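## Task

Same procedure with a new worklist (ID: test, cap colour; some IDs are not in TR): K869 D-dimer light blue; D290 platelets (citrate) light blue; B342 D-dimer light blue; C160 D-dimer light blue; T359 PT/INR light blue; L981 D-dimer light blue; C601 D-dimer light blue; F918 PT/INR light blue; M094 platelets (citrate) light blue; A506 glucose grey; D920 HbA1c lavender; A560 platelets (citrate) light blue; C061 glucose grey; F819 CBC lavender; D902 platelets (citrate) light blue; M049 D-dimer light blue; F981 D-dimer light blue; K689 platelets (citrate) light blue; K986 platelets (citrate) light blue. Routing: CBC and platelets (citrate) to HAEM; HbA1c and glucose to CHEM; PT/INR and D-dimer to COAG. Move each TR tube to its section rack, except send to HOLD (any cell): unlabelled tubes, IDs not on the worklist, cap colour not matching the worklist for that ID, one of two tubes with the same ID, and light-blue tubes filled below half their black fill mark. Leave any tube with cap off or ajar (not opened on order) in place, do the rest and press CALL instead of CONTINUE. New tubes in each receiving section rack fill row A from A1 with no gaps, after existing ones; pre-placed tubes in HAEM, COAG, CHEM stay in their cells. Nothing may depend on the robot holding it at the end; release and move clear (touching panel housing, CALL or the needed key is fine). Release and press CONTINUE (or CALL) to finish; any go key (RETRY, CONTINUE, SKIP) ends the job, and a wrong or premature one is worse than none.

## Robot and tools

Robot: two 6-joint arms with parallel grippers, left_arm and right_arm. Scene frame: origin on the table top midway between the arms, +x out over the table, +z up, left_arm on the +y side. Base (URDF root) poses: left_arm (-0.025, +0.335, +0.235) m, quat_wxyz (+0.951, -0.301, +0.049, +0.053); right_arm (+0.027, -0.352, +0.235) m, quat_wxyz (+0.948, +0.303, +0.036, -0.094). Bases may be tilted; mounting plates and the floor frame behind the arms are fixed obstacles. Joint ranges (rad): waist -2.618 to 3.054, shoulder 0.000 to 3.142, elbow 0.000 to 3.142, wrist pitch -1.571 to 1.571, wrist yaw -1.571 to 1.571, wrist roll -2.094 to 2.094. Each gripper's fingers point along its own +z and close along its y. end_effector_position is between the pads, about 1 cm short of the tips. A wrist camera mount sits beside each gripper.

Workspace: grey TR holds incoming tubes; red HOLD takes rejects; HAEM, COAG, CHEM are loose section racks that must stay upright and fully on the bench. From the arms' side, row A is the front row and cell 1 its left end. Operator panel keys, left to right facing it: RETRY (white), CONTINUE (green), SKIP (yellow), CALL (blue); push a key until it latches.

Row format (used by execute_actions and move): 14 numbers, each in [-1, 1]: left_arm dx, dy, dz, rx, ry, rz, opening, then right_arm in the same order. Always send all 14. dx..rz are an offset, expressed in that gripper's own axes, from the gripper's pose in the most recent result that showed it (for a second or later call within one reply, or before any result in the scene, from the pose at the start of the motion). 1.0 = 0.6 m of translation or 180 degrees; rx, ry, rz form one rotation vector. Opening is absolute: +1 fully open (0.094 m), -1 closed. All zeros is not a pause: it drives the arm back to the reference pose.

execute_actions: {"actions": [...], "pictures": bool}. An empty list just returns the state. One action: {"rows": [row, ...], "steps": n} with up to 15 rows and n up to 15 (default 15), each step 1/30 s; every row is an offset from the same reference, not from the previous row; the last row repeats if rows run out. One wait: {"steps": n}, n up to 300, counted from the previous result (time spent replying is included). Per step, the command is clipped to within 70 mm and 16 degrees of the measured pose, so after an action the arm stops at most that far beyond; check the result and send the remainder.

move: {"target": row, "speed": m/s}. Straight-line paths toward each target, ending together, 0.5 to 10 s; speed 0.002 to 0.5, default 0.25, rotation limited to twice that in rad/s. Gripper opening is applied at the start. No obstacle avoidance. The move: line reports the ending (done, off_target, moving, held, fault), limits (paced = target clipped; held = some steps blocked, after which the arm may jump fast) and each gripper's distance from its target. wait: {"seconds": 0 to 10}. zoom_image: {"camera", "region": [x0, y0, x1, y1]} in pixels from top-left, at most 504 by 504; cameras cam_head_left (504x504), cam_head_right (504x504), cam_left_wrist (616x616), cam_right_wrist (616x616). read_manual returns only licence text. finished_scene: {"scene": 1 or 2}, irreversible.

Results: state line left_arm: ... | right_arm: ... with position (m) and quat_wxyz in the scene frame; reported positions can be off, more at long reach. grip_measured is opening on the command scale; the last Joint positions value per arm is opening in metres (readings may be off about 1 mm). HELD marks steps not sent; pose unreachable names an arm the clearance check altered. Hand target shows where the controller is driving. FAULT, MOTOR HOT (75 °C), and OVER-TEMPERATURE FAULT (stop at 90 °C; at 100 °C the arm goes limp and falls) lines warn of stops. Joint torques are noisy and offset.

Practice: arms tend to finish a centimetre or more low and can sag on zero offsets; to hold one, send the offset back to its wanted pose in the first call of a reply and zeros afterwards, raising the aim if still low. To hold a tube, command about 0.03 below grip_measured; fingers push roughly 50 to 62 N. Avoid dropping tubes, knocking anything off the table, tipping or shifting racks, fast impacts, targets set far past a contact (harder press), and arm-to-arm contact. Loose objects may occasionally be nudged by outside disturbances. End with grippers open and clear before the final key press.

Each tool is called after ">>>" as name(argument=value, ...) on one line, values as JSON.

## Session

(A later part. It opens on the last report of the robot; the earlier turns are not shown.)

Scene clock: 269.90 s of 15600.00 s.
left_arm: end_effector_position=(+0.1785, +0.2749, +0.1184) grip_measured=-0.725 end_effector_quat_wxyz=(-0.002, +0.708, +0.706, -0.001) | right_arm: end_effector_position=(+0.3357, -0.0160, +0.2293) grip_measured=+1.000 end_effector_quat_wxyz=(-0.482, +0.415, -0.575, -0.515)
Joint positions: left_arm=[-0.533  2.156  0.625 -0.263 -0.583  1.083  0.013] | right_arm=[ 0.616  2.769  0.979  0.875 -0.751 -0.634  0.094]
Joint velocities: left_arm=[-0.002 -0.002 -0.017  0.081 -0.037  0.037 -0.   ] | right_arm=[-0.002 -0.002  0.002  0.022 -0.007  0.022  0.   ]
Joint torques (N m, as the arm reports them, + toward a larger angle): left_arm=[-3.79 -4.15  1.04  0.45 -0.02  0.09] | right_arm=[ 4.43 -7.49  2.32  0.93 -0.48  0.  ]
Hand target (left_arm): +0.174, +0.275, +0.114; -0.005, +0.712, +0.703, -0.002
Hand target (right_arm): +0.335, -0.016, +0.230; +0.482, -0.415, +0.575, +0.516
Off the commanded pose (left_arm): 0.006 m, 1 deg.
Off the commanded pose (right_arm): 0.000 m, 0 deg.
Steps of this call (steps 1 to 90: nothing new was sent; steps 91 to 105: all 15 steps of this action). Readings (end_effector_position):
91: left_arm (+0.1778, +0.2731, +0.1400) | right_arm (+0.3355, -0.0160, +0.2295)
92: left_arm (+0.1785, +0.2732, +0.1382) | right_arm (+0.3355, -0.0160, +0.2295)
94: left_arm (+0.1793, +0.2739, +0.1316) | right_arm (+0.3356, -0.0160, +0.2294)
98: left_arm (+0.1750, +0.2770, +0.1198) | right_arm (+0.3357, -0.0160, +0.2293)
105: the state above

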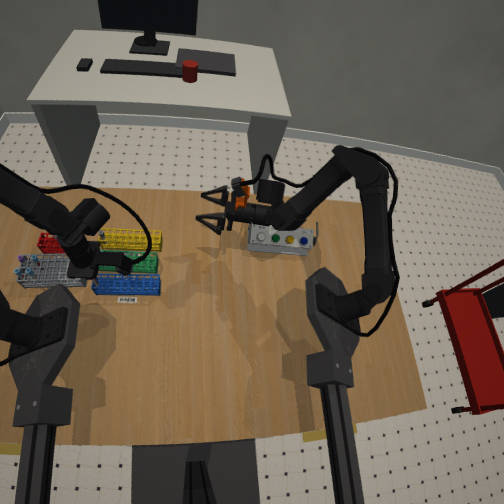

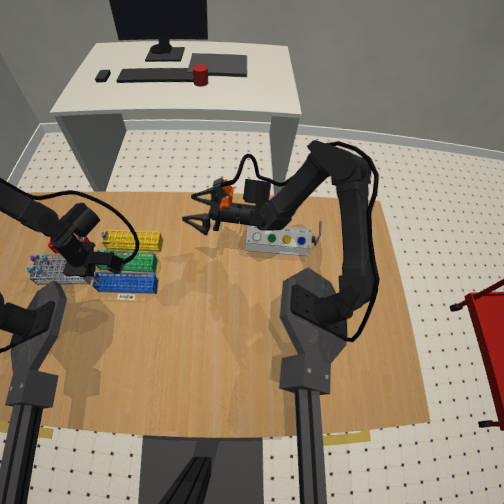

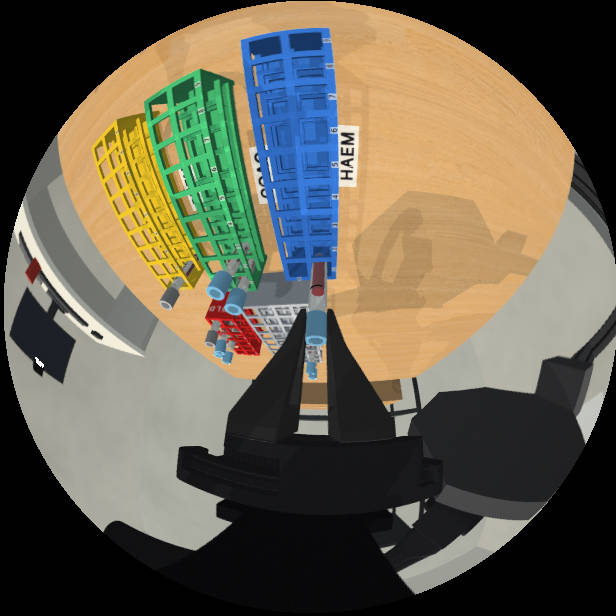

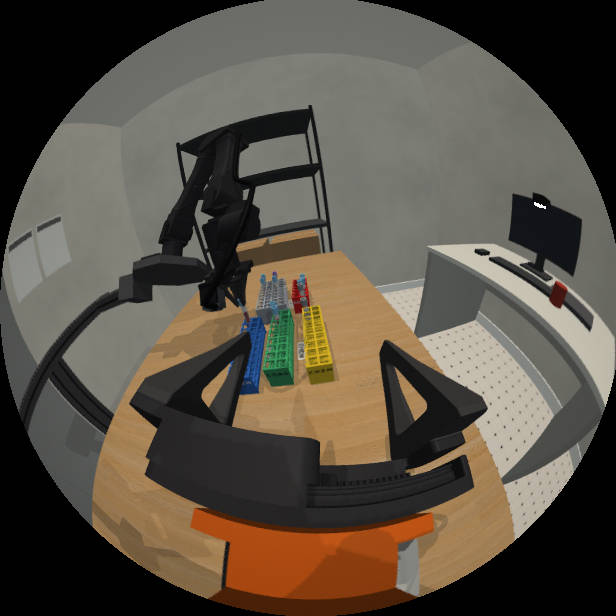

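Next is C3 at about (0.238, 0.477).

>>> move(target=[0,-0.011,0.05,0.002,0,0.003,-0.75,0,0,0,0,0,0,1], speed=0.05)

>>> execute_actions(actions=[{"rows":[[0,0,0,0,0,0,-0.45,0,0,0,0,0,0,1]],"steps":8}], pictures=false)

>>> move(target=[-0.006,0.01,-0.1,0,-0.004,0,-0.45,0,0,0,0,0,0,1], speed=0.12)

>>> move(target=[0.335,0.1,-0.025,-0.004,-0.01,0,-0.4,0,0,0,0,0,0,1])

>>> move(target=[-0.014,-0.008,0.06,0,-0.006,0.004,-0.4,0,0,0,0,0,0,1], speed=0.06)

Scene clock: 279.83 s of 15600.00 s.
left_arm: end_effector_position=(+0.1794, +0.2744, +0.0938) grip_measured=-0.725 end_effector_quat_wxyz=(+0.002, +0.708, +0.706, +0.002) | right_arm: end_effector_position=(+0.3360, -0.0161, +0.2290) grip_measured=+1.000 end_effector_quat_wxyz=(-0.482, +0.414, -0.576, -0.514)
Joint positions: left_arm=[-0.472  2.242  0.604 -0.105 -0.598  1.16   0.013] | right_arm=[ 0.616  2.769  0.979  0.875 -0.748 -0.634  0.094]
Joint velocities: left_arm=[-0.002 -0.002  0.007  0.022 -0.037 -0.081  0.001] | right_arm=[-0.007 -0.002 -0.002 -0.022  0.007  0.007  0.   ]
Joint torques (N m, as the arm reports them, + toward a larger angle): left_arm=[-3.7  -4.03  0.42  0.5   0.01  0.06] | right_arm=[ 4.38 -7.26  2.42  0.95 -0.49  0.  ]
Hand target (left_arm): +0.171, +0.275, +0.089; -0.004, +0.711, +0.703, -0.003
Hand target (right_arm): +0.336, -0.016, +0.229; +0.482, -0.415, +0.576, +0.515
Off the commanded pose (left_arm): 0.009 m, 1 deg.
Off the commanded pose (right_arm): 0.000 m, 0 deg.
After step 90, 5.83 s passed at rest.
move: done

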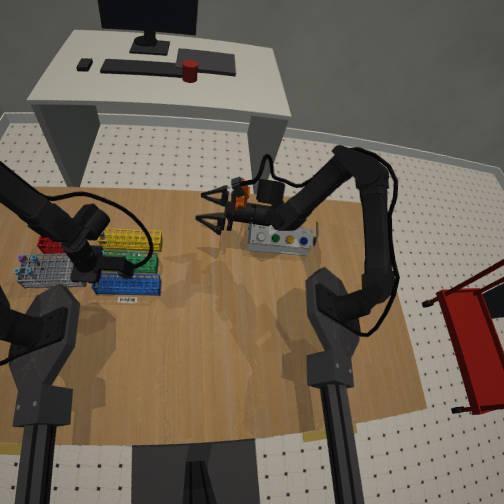

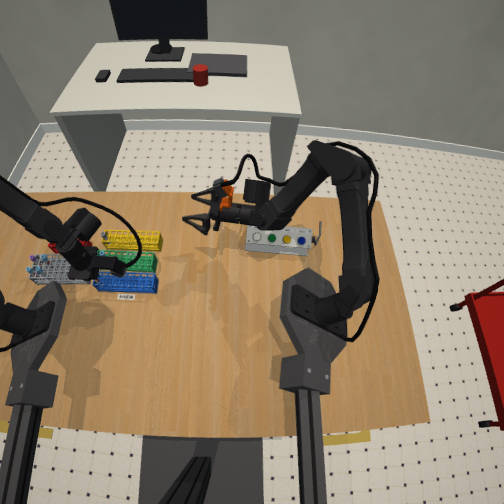

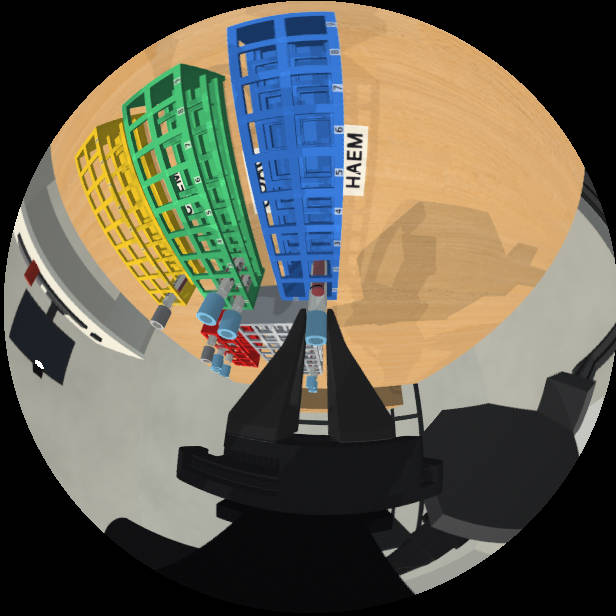

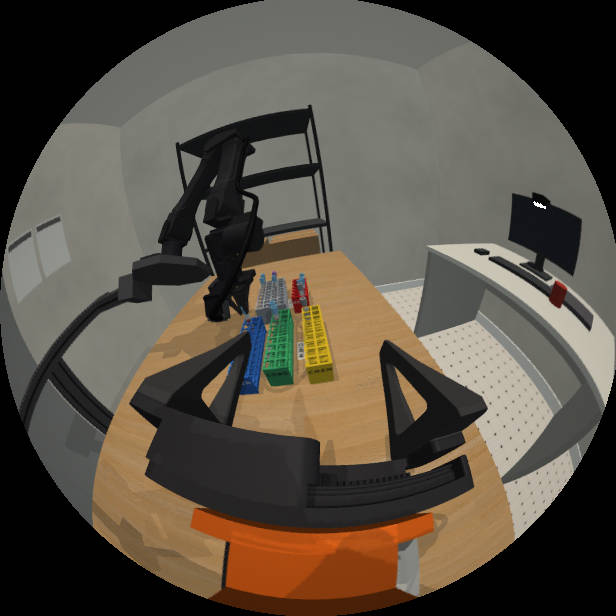

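Scene clock: 280.10 s of 15600.00 s.
left_arm: end_effector_position=(+0.1795, +0.2745, +0.0938) grip_measured=-0.452 end_effector_quat_wxyz=(+0.002, +0.708, +0.706, +0.002) | right_arm: end_effector_position=(+0.3362, -0.0161, +0.2287) grip_measured=+1.000 end_effector_quat_wxyz=(-0.481, +0.414, -0.577, -0.513)
Joint positions: left_arm=[-0.472  2.242  0.604 -0.105 -0.599  1.16   0.026] | right_arm=[ 0.616  2.769  0.979  0.875 -0.746 -0.634  0.094]
Joint velocities: left_arm=[-0.007  0.002  0.002 -0.037  0.037 -0.007 -0.001] | right_arm=[ 0.012 -0.012  0.002  0.007 -0.081  0.007  0.   ]
Joint torques (N m, as the arm reports them, + toward a larger angle): left_arm=[-4.29 -5.21  1.52  0.31 -0.05 -0.03] | right_arm=[ 4.27 -7.31  2.32  0.95 -0.46 -0.04]
Hand target (left_arm): +0.179, +0.274, +0.094; +0.002, +0.708, +0.706, +0.001
Hand target (right_arm): +0.336, -0.016, +0.229; +0.482, -0.414, +0.576, +0.514
Off the commanded pose (left_arm): 0.000 m, 0 deg.
Off the commanded pose (right_arm): 0.000 m, 0 deg.
Steps of this call (steps 1 to 8: all 8 steps of this action). Readings (end_effector_position):
1: left_arm (+0.1795, +0.2745, +0.0938) | right_arm (+0.3360, -0.0161, +0.2290)
2: left_arm (+0.1795, +0.2745, +0.0938) | right_arm (+0.3360, -0.0161, +0.2289)
4: left_arm (+0.1795, +0.2745, +0.0938) | right_arm (+0.3361, -0.0161, +0.2288)
8: the state above

Scene clock: 281.50 s of 15600.00 s.
left_arm: end_effector_position=(+0.1802, +0.2772, +0.1462) grip_measured=-0.452 end_effector_quat_wxyz=(-0.006, +0.709, +0.705, +0.002) | right_arm: end_effector_position=(+0.3365, -0.0161, +0.2284) grip_measured=+1.000 end_effector_quat_wxyz=(-0.481, +0.414, -0.578, -0.512)
Joint positions: left_arm=[-0.596  2.07   0.664 -0.435 -0.577  1.008  0.026] | right_arm=[ 0.616  2.769  0.979  0.875 -0.744 -0.634  0.094]
Joint velocities: left_arm=[-0.012  0.002 -0.002  0.037 -0.022  0.007 -0.   ] | right_arm=[-0.012  0.002  0.002 -0.022 -0.007 -0.037  0.   ]
Joint torques (N m, as the arm reports them, + toward a larger angle): left_arm=[-5.17 -6.11  4.24  0.05  0.12 -0.05] | right_arm=[ 4.43 -7.33  2.19  0.94 -0.49  0.01]
Hand target (left_arm): +0.186, +0.271, +0.154; +0.007, +0.708, +0.706, -0.003
Hand target (right_arm): +0.336, -0.016, +0.229; +0.481, -0.414, +0.577, +0.513
Off the commanded pose (left_arm): 0.011 m, 2 deg.
Off the commanded pose (right_arm): 0.000 m, 0 deg.
move: off_target (left_arm)

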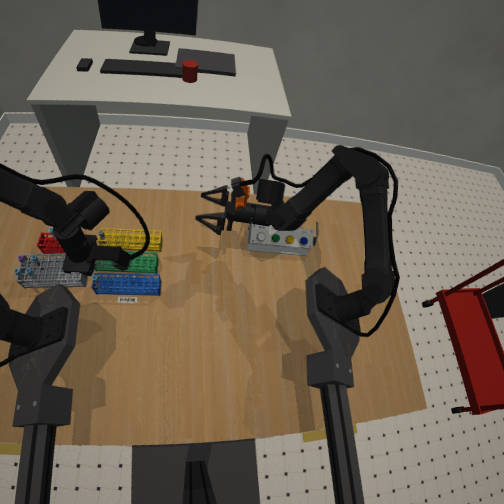

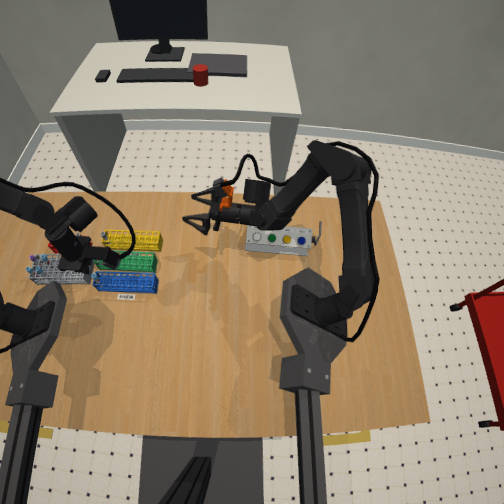

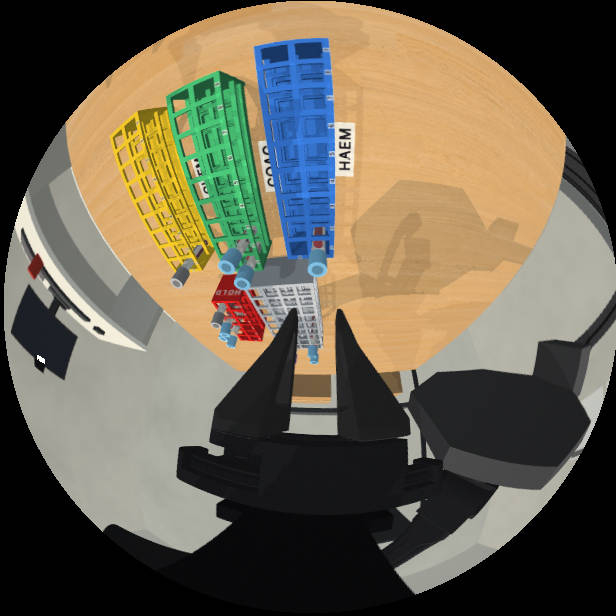

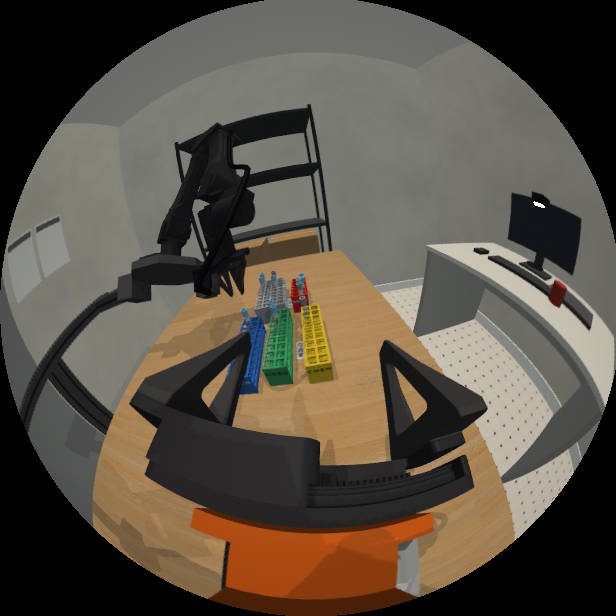

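Scene clock: 283.07 s of 15600.00 s.
left_arm: end_effector_position=(+0.2432, +0.4798, +0.1572) grip_measured=-0.402 end_effector_quat_wxyz=(-0.005, +0.707, +0.707, +0.002) | right_arm: end_effector_position=(+0.3368, -0.0162, +0.2281) grip_measured=+1.000 end_effector_quat_wxyz=(-0.481, +0.414, -0.579, -0.512)
Joint positions: left_arm=[ 0.088  1.629  0.836 -0.568 -0.597  1.832  0.028] | right_arm=[ 0.616  2.769  0.979  0.875 -0.741 -0.634  0.094]
Joint velocities: left_arm=[-0.002 -0.002  0.007 -0.037  0.066 -0.022  0.   ] | right_arm=[-0.017 -0.017  0.002  0.051  0.081  0.095  0.   ]
Joint torques (N m, as the arm reports them, + toward a larger angle): left_arm=[-3.52 -6.42  4.39  0.01  0.16  0.01] | right_arm=[ 4.35 -7.28  2.23  0.96 -0.48 -0.02]
Hand target (left_arm): +0.245, +0.480, +0.162; +0.005, +0.709, +0.705, -0.003
Hand target (right_arm): +0.337, -0.016, +0.228; +0.481, -0.414, +0.578, +0.512
Off the commanded pose (left_arm): 0.007 m, 2 deg.
Off the commanded pose (right_arm): 0.000 m, 0 deg.
move: done

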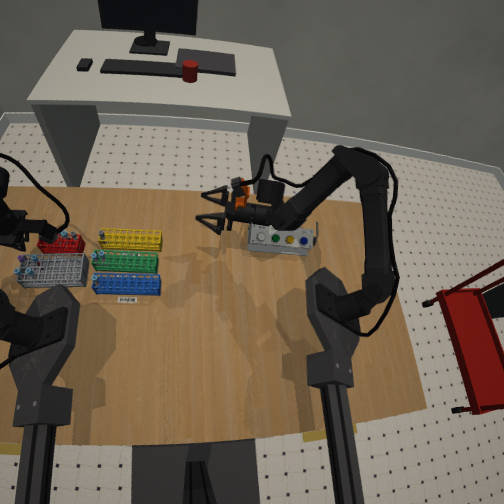

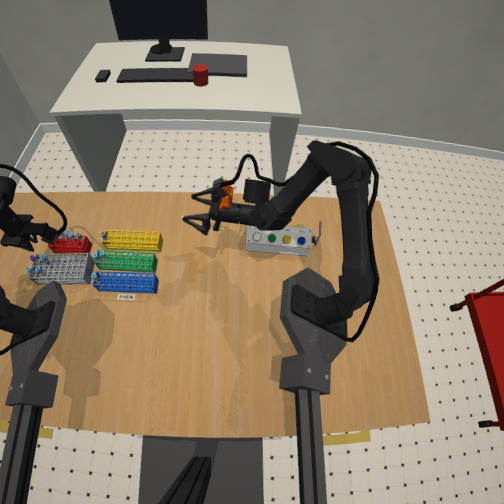

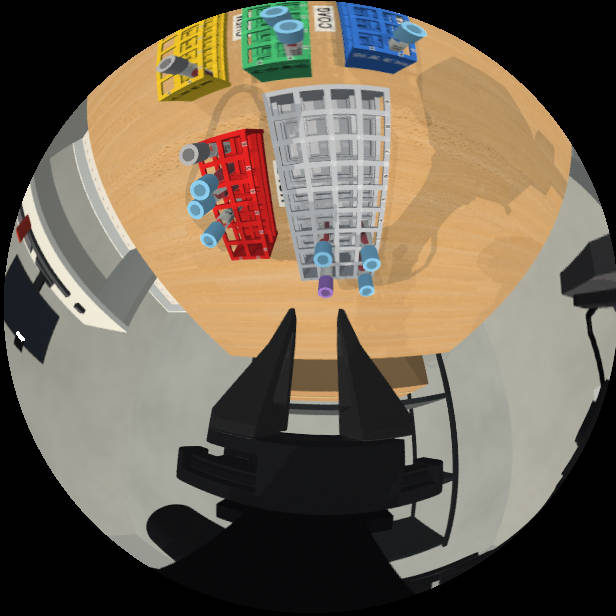

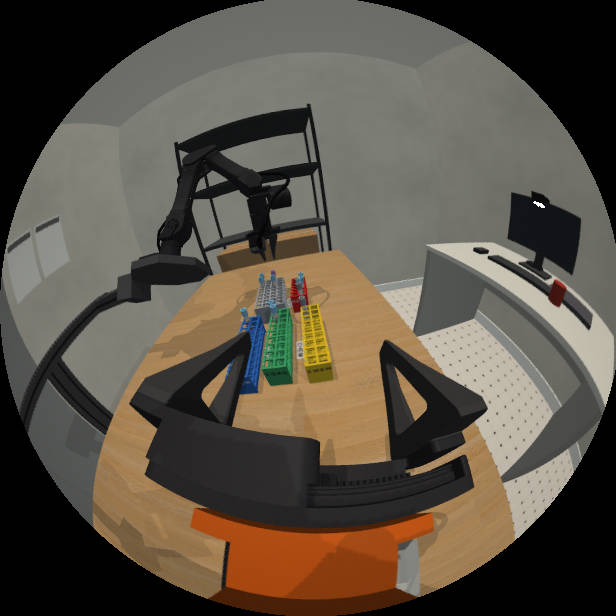

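Scene clock: 284.20 s of 15600.00 s.
left_arm: end_effector_position=(+0.2429, +0.4801, +0.1277) grip_measured=-0.402 end_effector_quat_wxyz=(-0.003, +0.706, +0.708, +0.009) | right_arm: end_effector_position=(+0.3371, -0.0162, +0.2278) grip_measured=+1.000 end_effector_quat_wxyz=(-0.481, +0.414, -0.580, -0.511)
Joint positions: left_arm=[ 0.148  1.691  0.779 -0.393 -0.587  1.909  0.028] | right_arm=[ 0.616  2.769  0.979  0.875 -0.739 -0.634  0.094]
Joint velocities: left_arm=[-0.002  0.012  0.007  0.007 -0.037  0.095 -0.002] | right_arm=[-0.002  0.002 -0.012  0.022  0.007  0.007  0.   ]
Joint torques (N m, as the arm reports them, + toward a larger angle): left_arm=[-3.1  -4.61  1.8   0.37  0.14  0.03] | right_arm=[ 4.44 -7.31  2.21  0.93 -0.49 -0.05]
Hand target (left_arm): +0.238, +0.472, +0.121; +0.001, +0.711, +0.703, -0.005
Hand target (right_arm): +0.337, -0.016, +0.228; +0.481, -0.414, +0.579, +0.512
Off the commanded pose (left_arm): 0.012 m, 2 deg.
Off the commanded pose (right_arm): 0.000 m, 0 deg.
move: off_target (left_arm)

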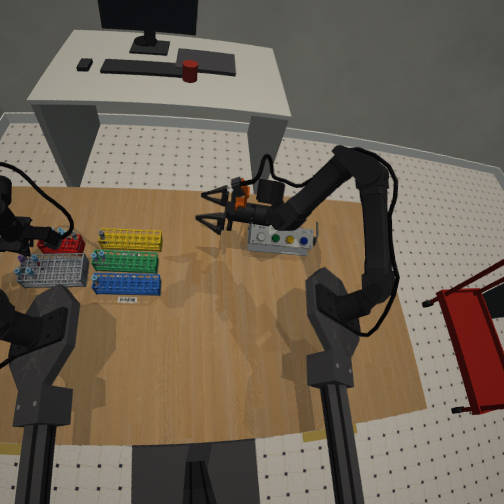

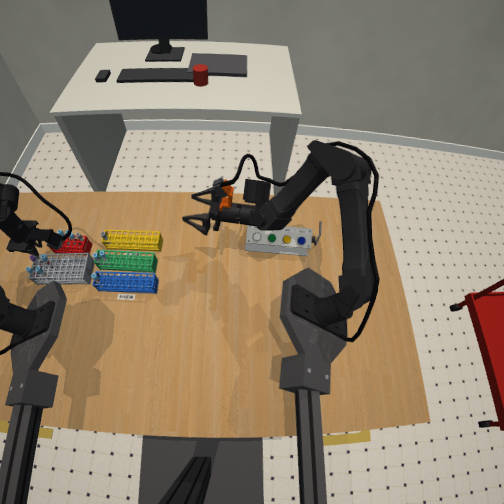

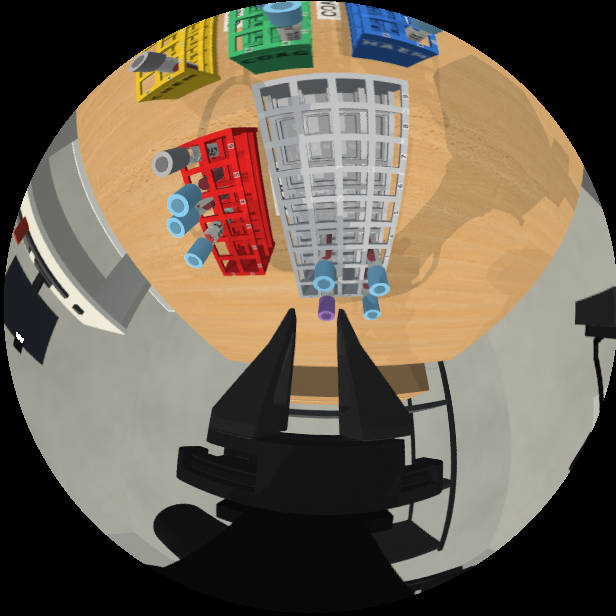

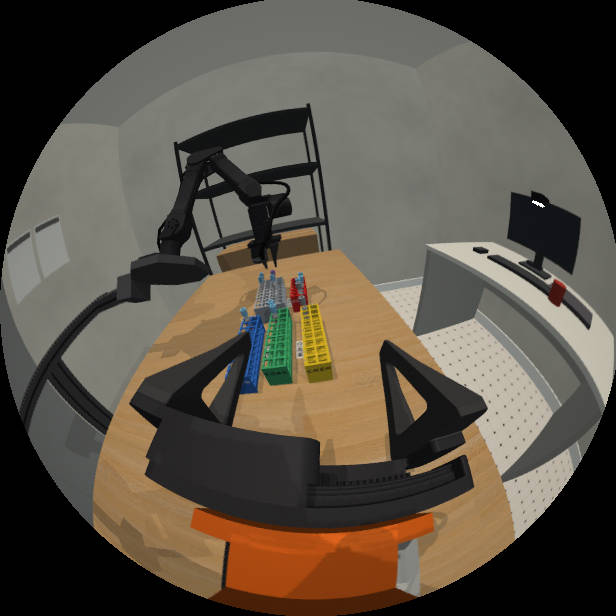

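>>> move(target=[-0.021,-0.022,0.079,0.006,-0.01,0.003,-0.4,0,0,0,0,0,0,1], speed=0.06)

>>> execute_actions(actions=[{"rows":[[0,0,0,0,0,0,-0.75,0,0,0,0,0,0,1]],"steps":12}], pictures=false)

>>> move(target=[0,0.012,-0.21,-0.004,-0.007,0,-0.75,0,0,0,0,0,0,1], speed=0.12)

>>> move(target=[-0.46,0.04,-0.035,0,0,-0.88,-0.75,0,0,0,0,0,0,1], speed=0.4)

>>> zoom_image(camera="cam_right_wrist", region=[220,250,300,330])

Scene clock: 294.70 s of 15600.00 s.
left_arm: end_effector_position=(+0.2362, +0.4774, +0.0862) grip_measured=-0.402 end_effector_quat_wxyz=(-0.004, +0.704, +0.711, +0.007) | right_arm: end_effector_position=(+0.3374, -0.0163, +0.2275) grip_measured=+1.000 end_effector_quat_wxyz=(-0.481, +0.414, -0.580, -0.510)
Joint positions: left_arm=[ 0.23   1.806  0.725 -0.18  -0.564  1.992  0.028] | right_arm=[ 0.616  2.769  0.979  0.875 -0.737 -0.634  0.094]
Joint velocities: left_arm=[ 0.012 -0.012 -0.007  0.007 -0.022  0.007 -0.001] | right_arm=[ 0.012  0.007 -0.007 -0.051 -0.022 -0.095  0.   ]
Joint torques (N m, as the arm reports them, + toward a larger angle): left_arm=[-3.39 -4.87  0.83  0.37  0.16  0.04] | right_arm=[ 4.34 -7.22  2.32  0.96 -0.47 -0.03]
Hand target (left_arm): +0.229, +0.468, +0.080; +0.001, +0.709, +0.705, -0.008
Hand target (right_arm): +0.337, -0.016, +0.228; +0.481, -0.414, +0.580, +0.511
Off the commanded pose (left_arm): 0.013 m, 2 deg.
Off the commanded pose (right_arm): 0.000 m, 0 deg.
After step 90, 6.13 s passed at rest.
move: off_target (left_arm)

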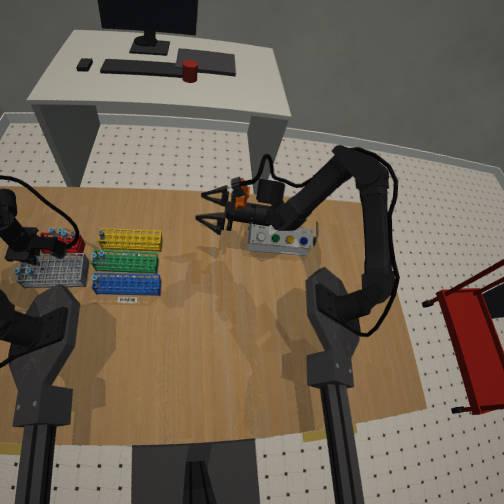

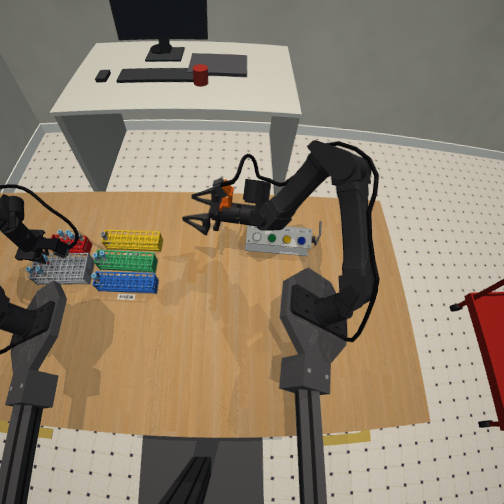

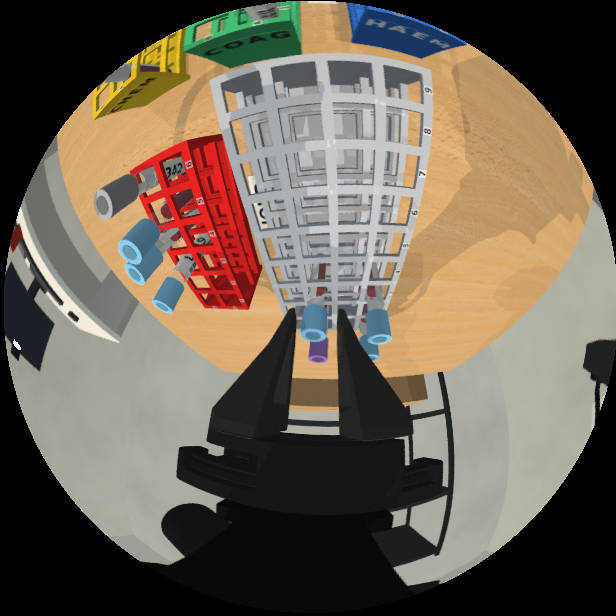

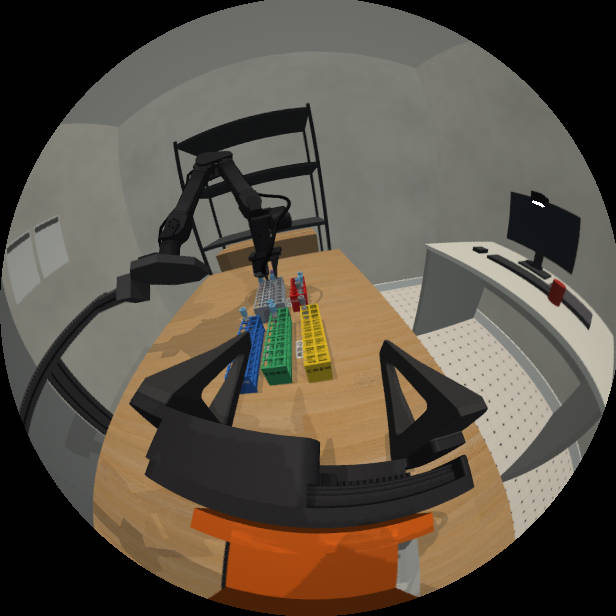

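Scene clock: 295.10 s of 15600.00 s.
left_arm: end_effector_position=(+0.2363, +0.4774, +0.0862) grip_measured=-0.718 end_effector_quat_wxyz=(-0.004, +0.703, +0.711, +0.007) | right_arm: end_effector_position=(+0.3376, -0.0163, +0.2272) grip_measured=+1.000 end_effector_quat_wxyz=(-0.481, +0.414, -0.581, -0.509)
Joint positions: left_arm=[ 0.23   1.806  0.725 -0.18  -0.564  1.992  0.013] | right_arm=[ 0.616  2.769  0.979  0.875 -0.734 -0.634  0.094]
Joint velocities: left_arm=[0.017 0.007 0.012 0.022 0.037 0.066 0.   ] | right_arm=[ 0.012 -0.002  0.007  0.022 -0.037 -0.022  0.   ]
Joint torques (N m, as the arm reports them, + toward a larger angle): left_arm=[-3.75 -6.23  2.05  0.3  -0.04  0.01] | right_arm=[ 4.38 -7.32  2.3   0.93 -0.49 -0.02]
Hand target (left_arm): +0.236, +0.477, +0.086; -0.004, +0.703, +0.711, +0.007
Hand target (right_arm): +0.337, -0.016, +0.227; +0.481, -0.414, +0.580, +0.510
Off the commanded pose (left_arm): 0.000 m, 0 deg.
Off the commanded pose (right_arm): 0.000 m, 0 deg.
Steps of this call (steps 1 to 12: all 12 steps of this action). Readings (end_effector_position):
1: left_arm (+0.2363, +0.4774, +0.0862) | right_arm (+0.3374, -0.0163, +0.2274)
2: left_arm (+0.2363, +0.4774, +0.0862) | right_arm (+0.3375, -0.0163, +0.2274)
4: left_arm (+0.2363, +0.4774, +0.0862) | right_arm (+0.3375, -0.0163, +0.2273)
8: left_arm (+0.2363, +0.4774, +0.0862) | right_arm (+0.3376, -0.0163, +0.2272)
12: the state above

Scene clock: 297.03 s of 15600.00 s.
left_arm: end_effector_position=(+0.2397, +0.4750, +0.2026) grip_measured=-0.718 end_effector_quat_wxyz=(+0.002, +0.703, +0.711, -0.004) | right_arm: end_effector_position=(+0.3379, -0.0163, +0.2269) grip_measured=+1.000 end_effector_quat_wxyz=(-0.481, +0.414, -0.582, -0.508)
Joint positions: left_arm=[-0.013  1.537  0.906 -0.8   -0.597  1.699  0.013] | right_arm=[ 0.616  2.769  0.979  0.875 -0.732 -0.634  0.094]
Joint velocities: left_arm=[ 0.007 -0.017  0.002 -0.007 -0.022  0.051 -0.   ] | right_arm=[-0.002  0.007  0.022 -0.007 -0.007  0.037  0.   ]
Joint torques (N m, as the arm reports them, + toward a larger angle): left_arm=[-4.94 -6.18  5.33 -0.04 -0.04 -0.06] | right_arm=[ 4.38 -7.26  2.28  0.95 -0.47 -0.02]
Hand target (left_arm): +0.244, +0.476, +0.213; +0.010, +0.703, +0.711, +0.003
Hand target (right_arm): +0.338, -0.016, +0.227; +0.481, -0.414, +0.581, +0.509
Off the commanded pose (left_arm): 0.010 m, 1 deg.
Off the commanded pose (right_arm): 0.000 m, 0 deg.
move: done

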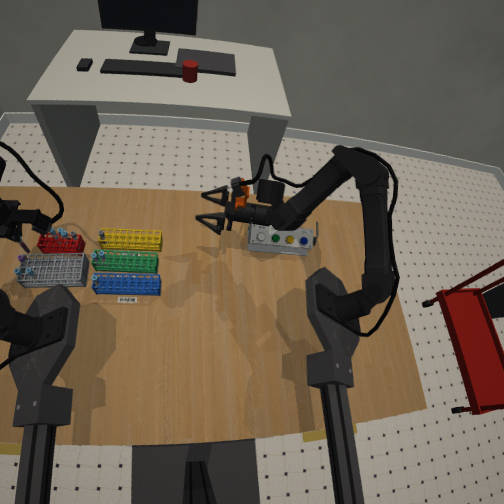

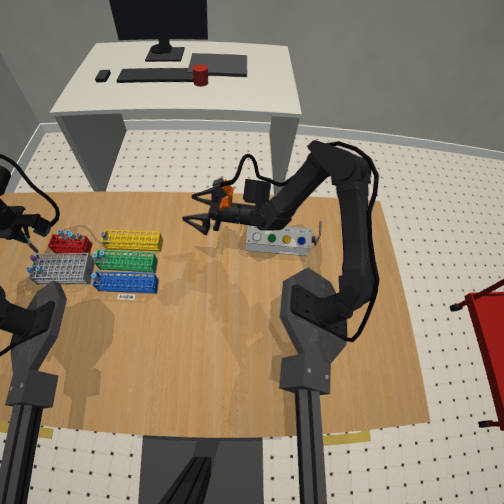

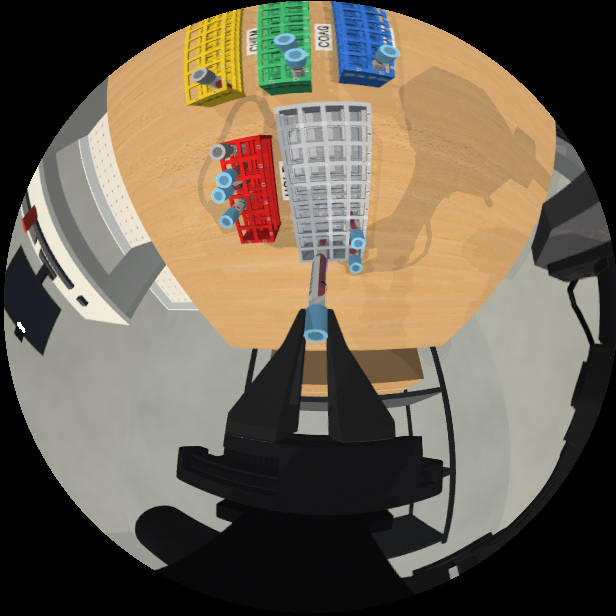

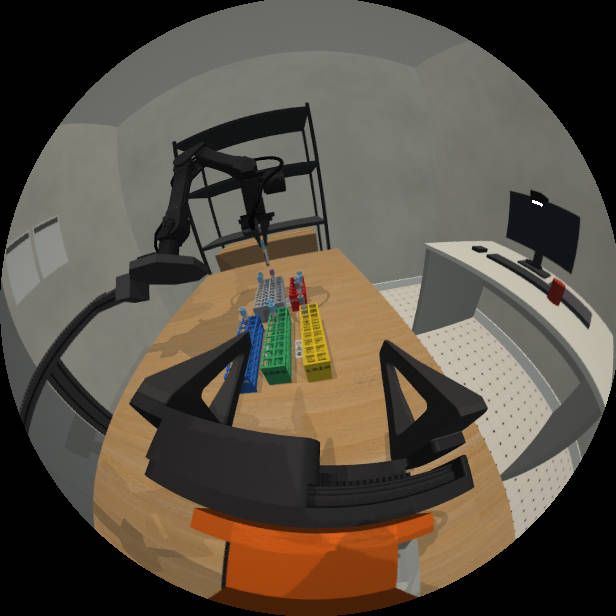

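Scene clock: 301.20 s of 15600.00 s.
left_arm: end_effector_position=(+0.2646, +0.1996, +0.2252) grip_measured=-0.718 end_effector_quat_wxyz=(-0.006, -0.574, +0.819, -0.015) | right_arm: end_effector_position=(+0.3382, -0.0164, +0.2266) grip_measured=+1.000 end_effector_quat_wxyz=(-0.481, +0.414, -0.583, -0.507)
Joint positions: left_arm=[-0.756  2.268  1.262 -0.886 -0.504 -1.948  0.013] | right_arm=[ 0.616  2.769  0.979  0.875 -0.73  -0.634  0.094]
Joint velocities: left_arm=[ 0.007 -0.002  0.002  0.051  0.051 -0.007 -0.001] | right_arm=[-0.027  0.007 -0.002 -0.007 -0.037 -0.037  0.   ]
Joint torques (N m, as the arm reports them, + toward a larger angle): left_arm=[-6.61 -5.88  5.97  0.07 -0.05 -0.06] | right_arm=[ 4.4  -7.38  2.32  0.96 -0.47  0.  ]
Hand target (left_arm): +0.262, +0.195, +0.227; -0.004, -0.567, +0.824, -0.008
Hand target (right_arm): +0.338, -0.016, +0.227; +0.481, -0.414, +0.582, +0.508
Off the commanded pose (left_arm): 0.003 m, 2 deg.
Off the commanded pose (right_arm): 0.000 m, 0 deg.
move: done

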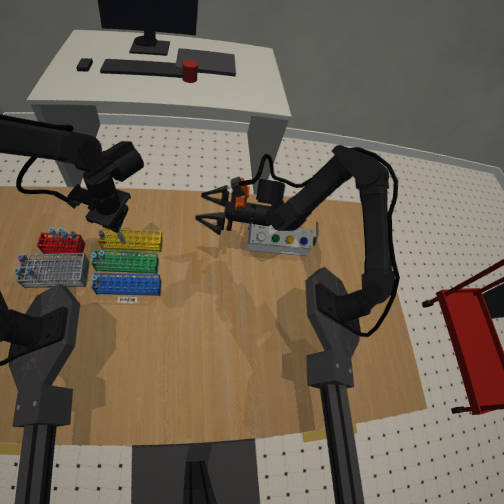

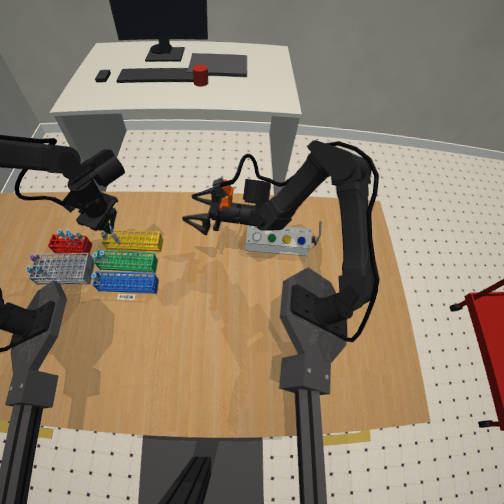

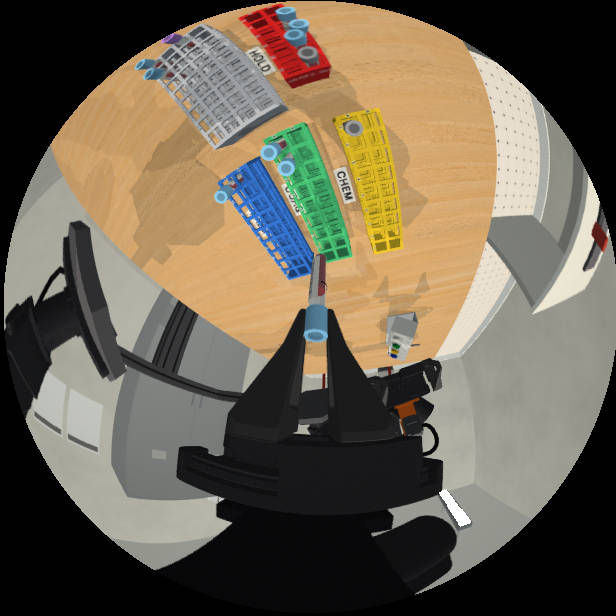

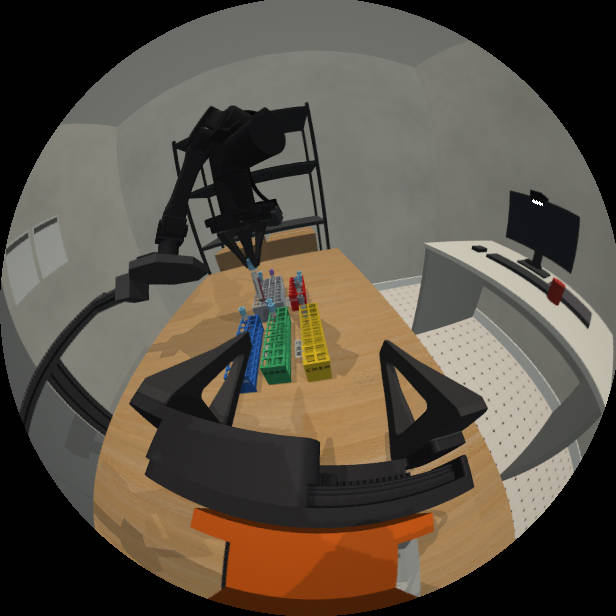

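Region (220, 250, 300, 330) of cam_right_wrist's 616x616 image, scaled by 6.300, with more detail than that image has.

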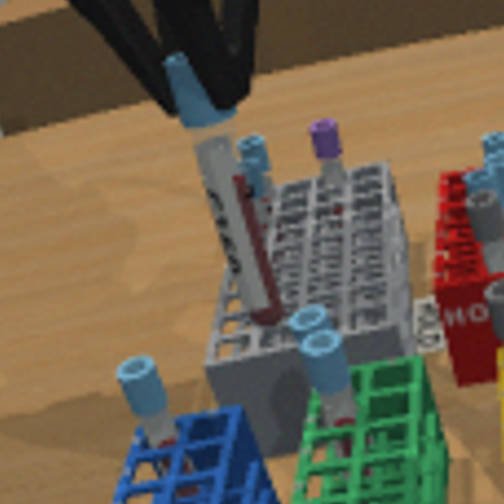

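>>> move(target=[-0.051,-0.141,-0.01,0,0,-0.07,-0.75,0,0,0,0,0,0,1])

>>> zoom_image(camera="cam_right_wrist", region=[260,240,350,330])

Scene clock: 307.07 s of 15600.00 s.
left_arm: end_effector_position=(+0.3548, +0.1974, +0.2307) grip_measured=-0.718 end_effector_quat_wxyz=(-0.014, -0.664, +0.747, -0.026) | right_arm: end_effector_position=(+0.3385, -0.0164, +0.2263) grip_measured=+1.000 end_effector_quat_wxyz=(-0.481, +0.414, -0.584, -0.507)
Joint positions: left_arm=[-0.635  2.452  1.681 -1.033 -0.519 -2.034  0.013] | right_arm=[ 0.616  2.769  0.979  0.875 -0.728 -0.634  0.094]
Joint velocities: left_arm=[-0.007  0.012 -0.007 -0.081 -0.066 -0.037 -0.001] | right_arm=[ 0.002 -0.007  0.002  0.066  0.037  0.007  0.   ]
Joint torques (N m, as the arm reports them, + toward a larger angle): left_arm=[-7.1  -7.75  5.99  0.04 -0.17 -0.05] | right_arm=[ 4.4  -7.35  2.26  0.95 -0.47  0.02]
Hand target (left_arm): +0.354, +0.199, +0.231; -0.007, -0.661, +0.751, -0.014
Hand target (right_arm): +0.338, -0.016, +0.227; +0.481, -0.414, +0.583, +0.507
Off the commanded pose (left_arm): 0.003 m, 2 deg.
Off the commanded pose (right_arm): 0.000 m, 0 deg.
After step 90, 1.73 s passed at rest.
move: done

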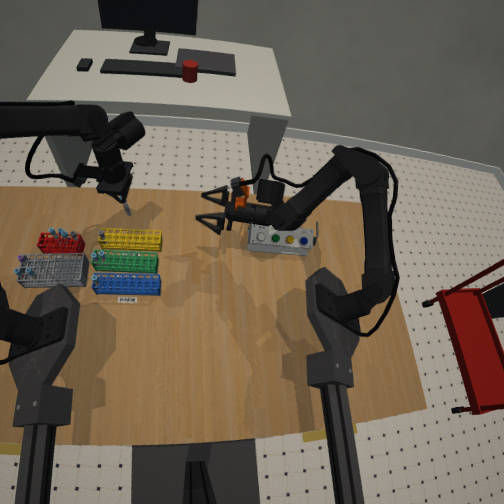

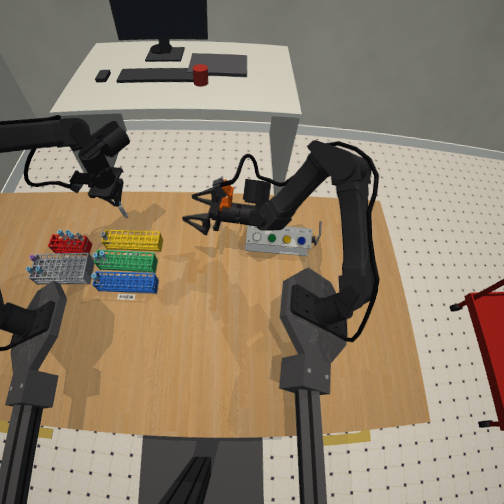

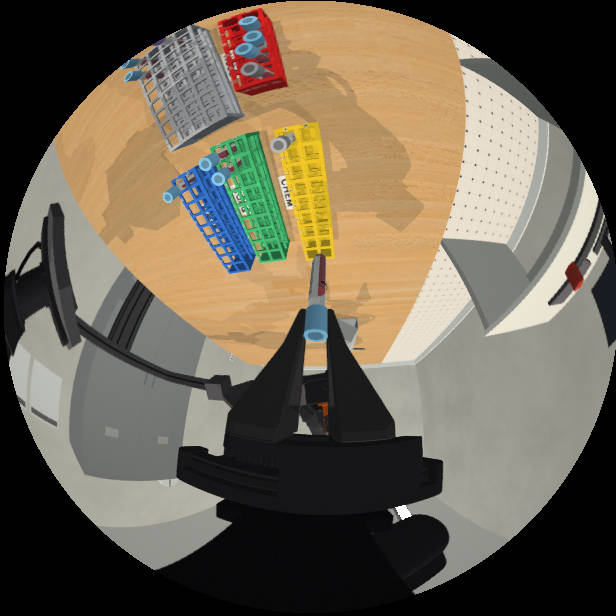

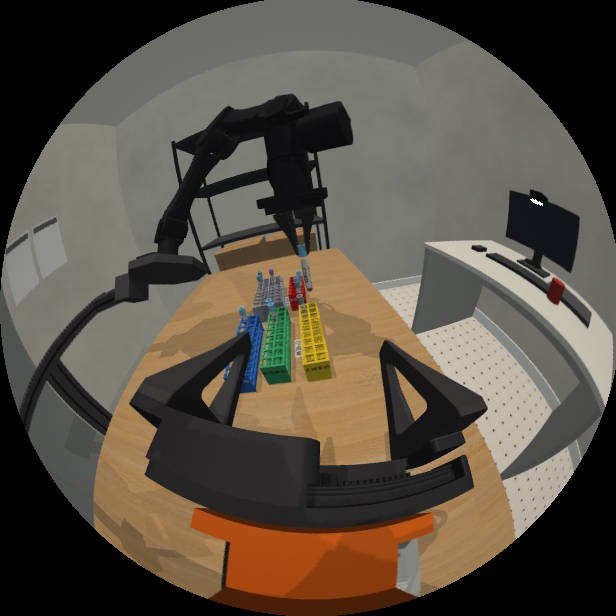

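Region (260, 240, 350, 330) of cam_right_wrist's 616x616 image, scaled by 5.600, with more detail than that image has.

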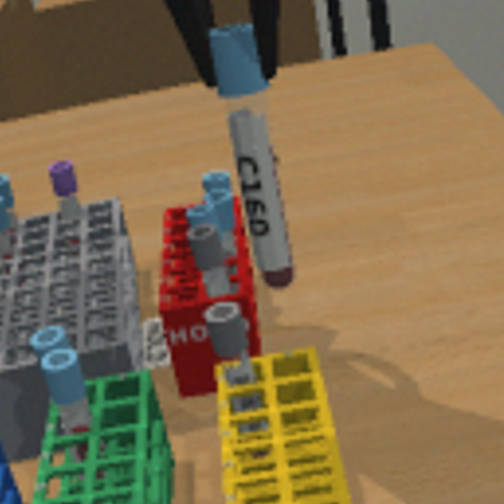

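>>> move(target=[-0.047,0.17,0,0,0,0.955,-0.75,0,0,0,0,0,0,1], speed=0.4)

Scene clock: 315.77 s of 15600.00 s.
left_arm: end_effector_position=(+0.2583, +0.2441, +0.2218) grip_measured=-0.717 end_effector_quat_wxyz=(+0.007, +0.695, +0.719, -0.014) | right_arm: end_effector_position=(+0.3388, -0.0165, +0.2259) grip_measured=+1.000 end_effector_quat_wxyz=(-0.481, +0.413, -0.585, -0.506)
Joint positions: left_arm=[-0.669  2.132  1.139 -0.867 -0.519  0.9    0.013] | right_arm=[ 0.616  2.769  0.979  0.875 -0.725 -0.634  0.094]
Joint velocities: left_arm=[-0.002 -0.007 -0.017 -0.022 -0.007  0.051  0.001] | right_arm=[ 0.002  0.002 -0.007 -0.022 -0.037 -0.007  0.   ]
Joint torques (N m, as the arm reports them, + toward a larger angle): left_arm=[-6.34 -8.15  3.21  0.48  0.09  0.03] | right_arm=[ 4.35 -7.34  2.34  0.96 -0.46 -0.02]
Hand target (left_arm): +0.258, +0.239, +0.229; +0.025, +0.698, +0.715, -0.016
Hand target (right_arm): +0.338, -0.016, +0.226; +0.481, -0.414, +0.584, +0.507
Off the commanded pose (left_arm): 0.009 m, 2 deg.
Off the commanded pose (right_arm): 0.000 m, 0 deg.
After step 90, 1.27 s passed at rest.
move: done

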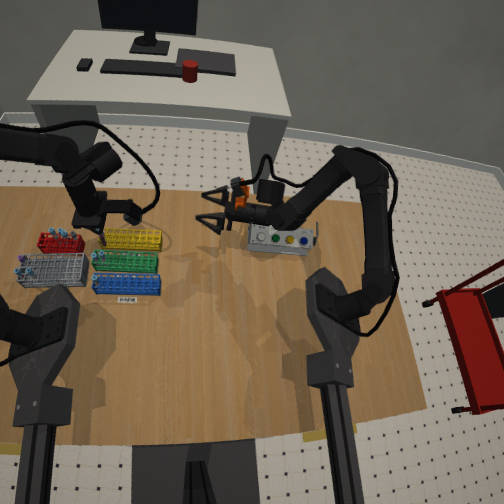

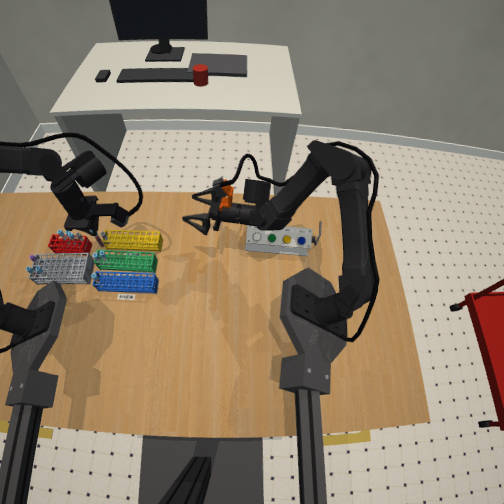

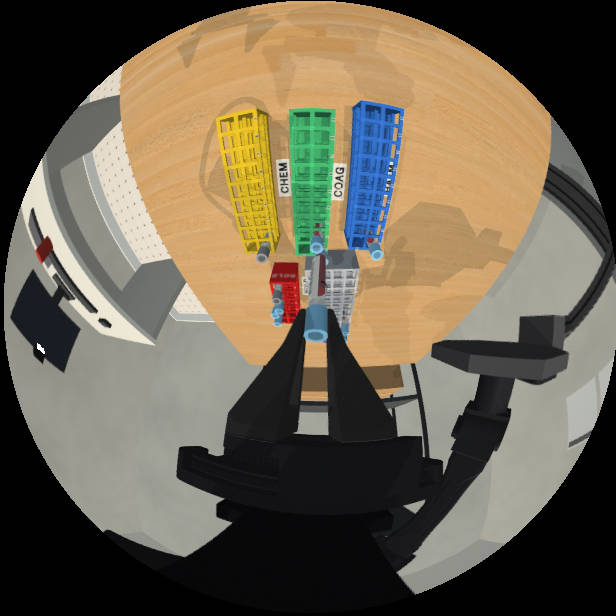

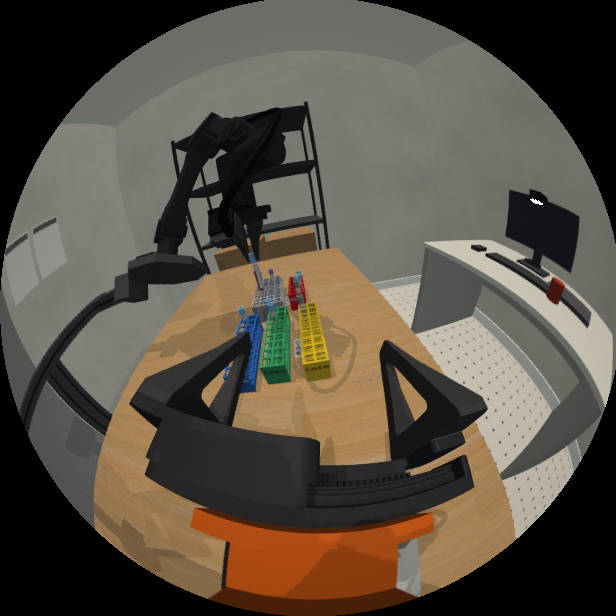

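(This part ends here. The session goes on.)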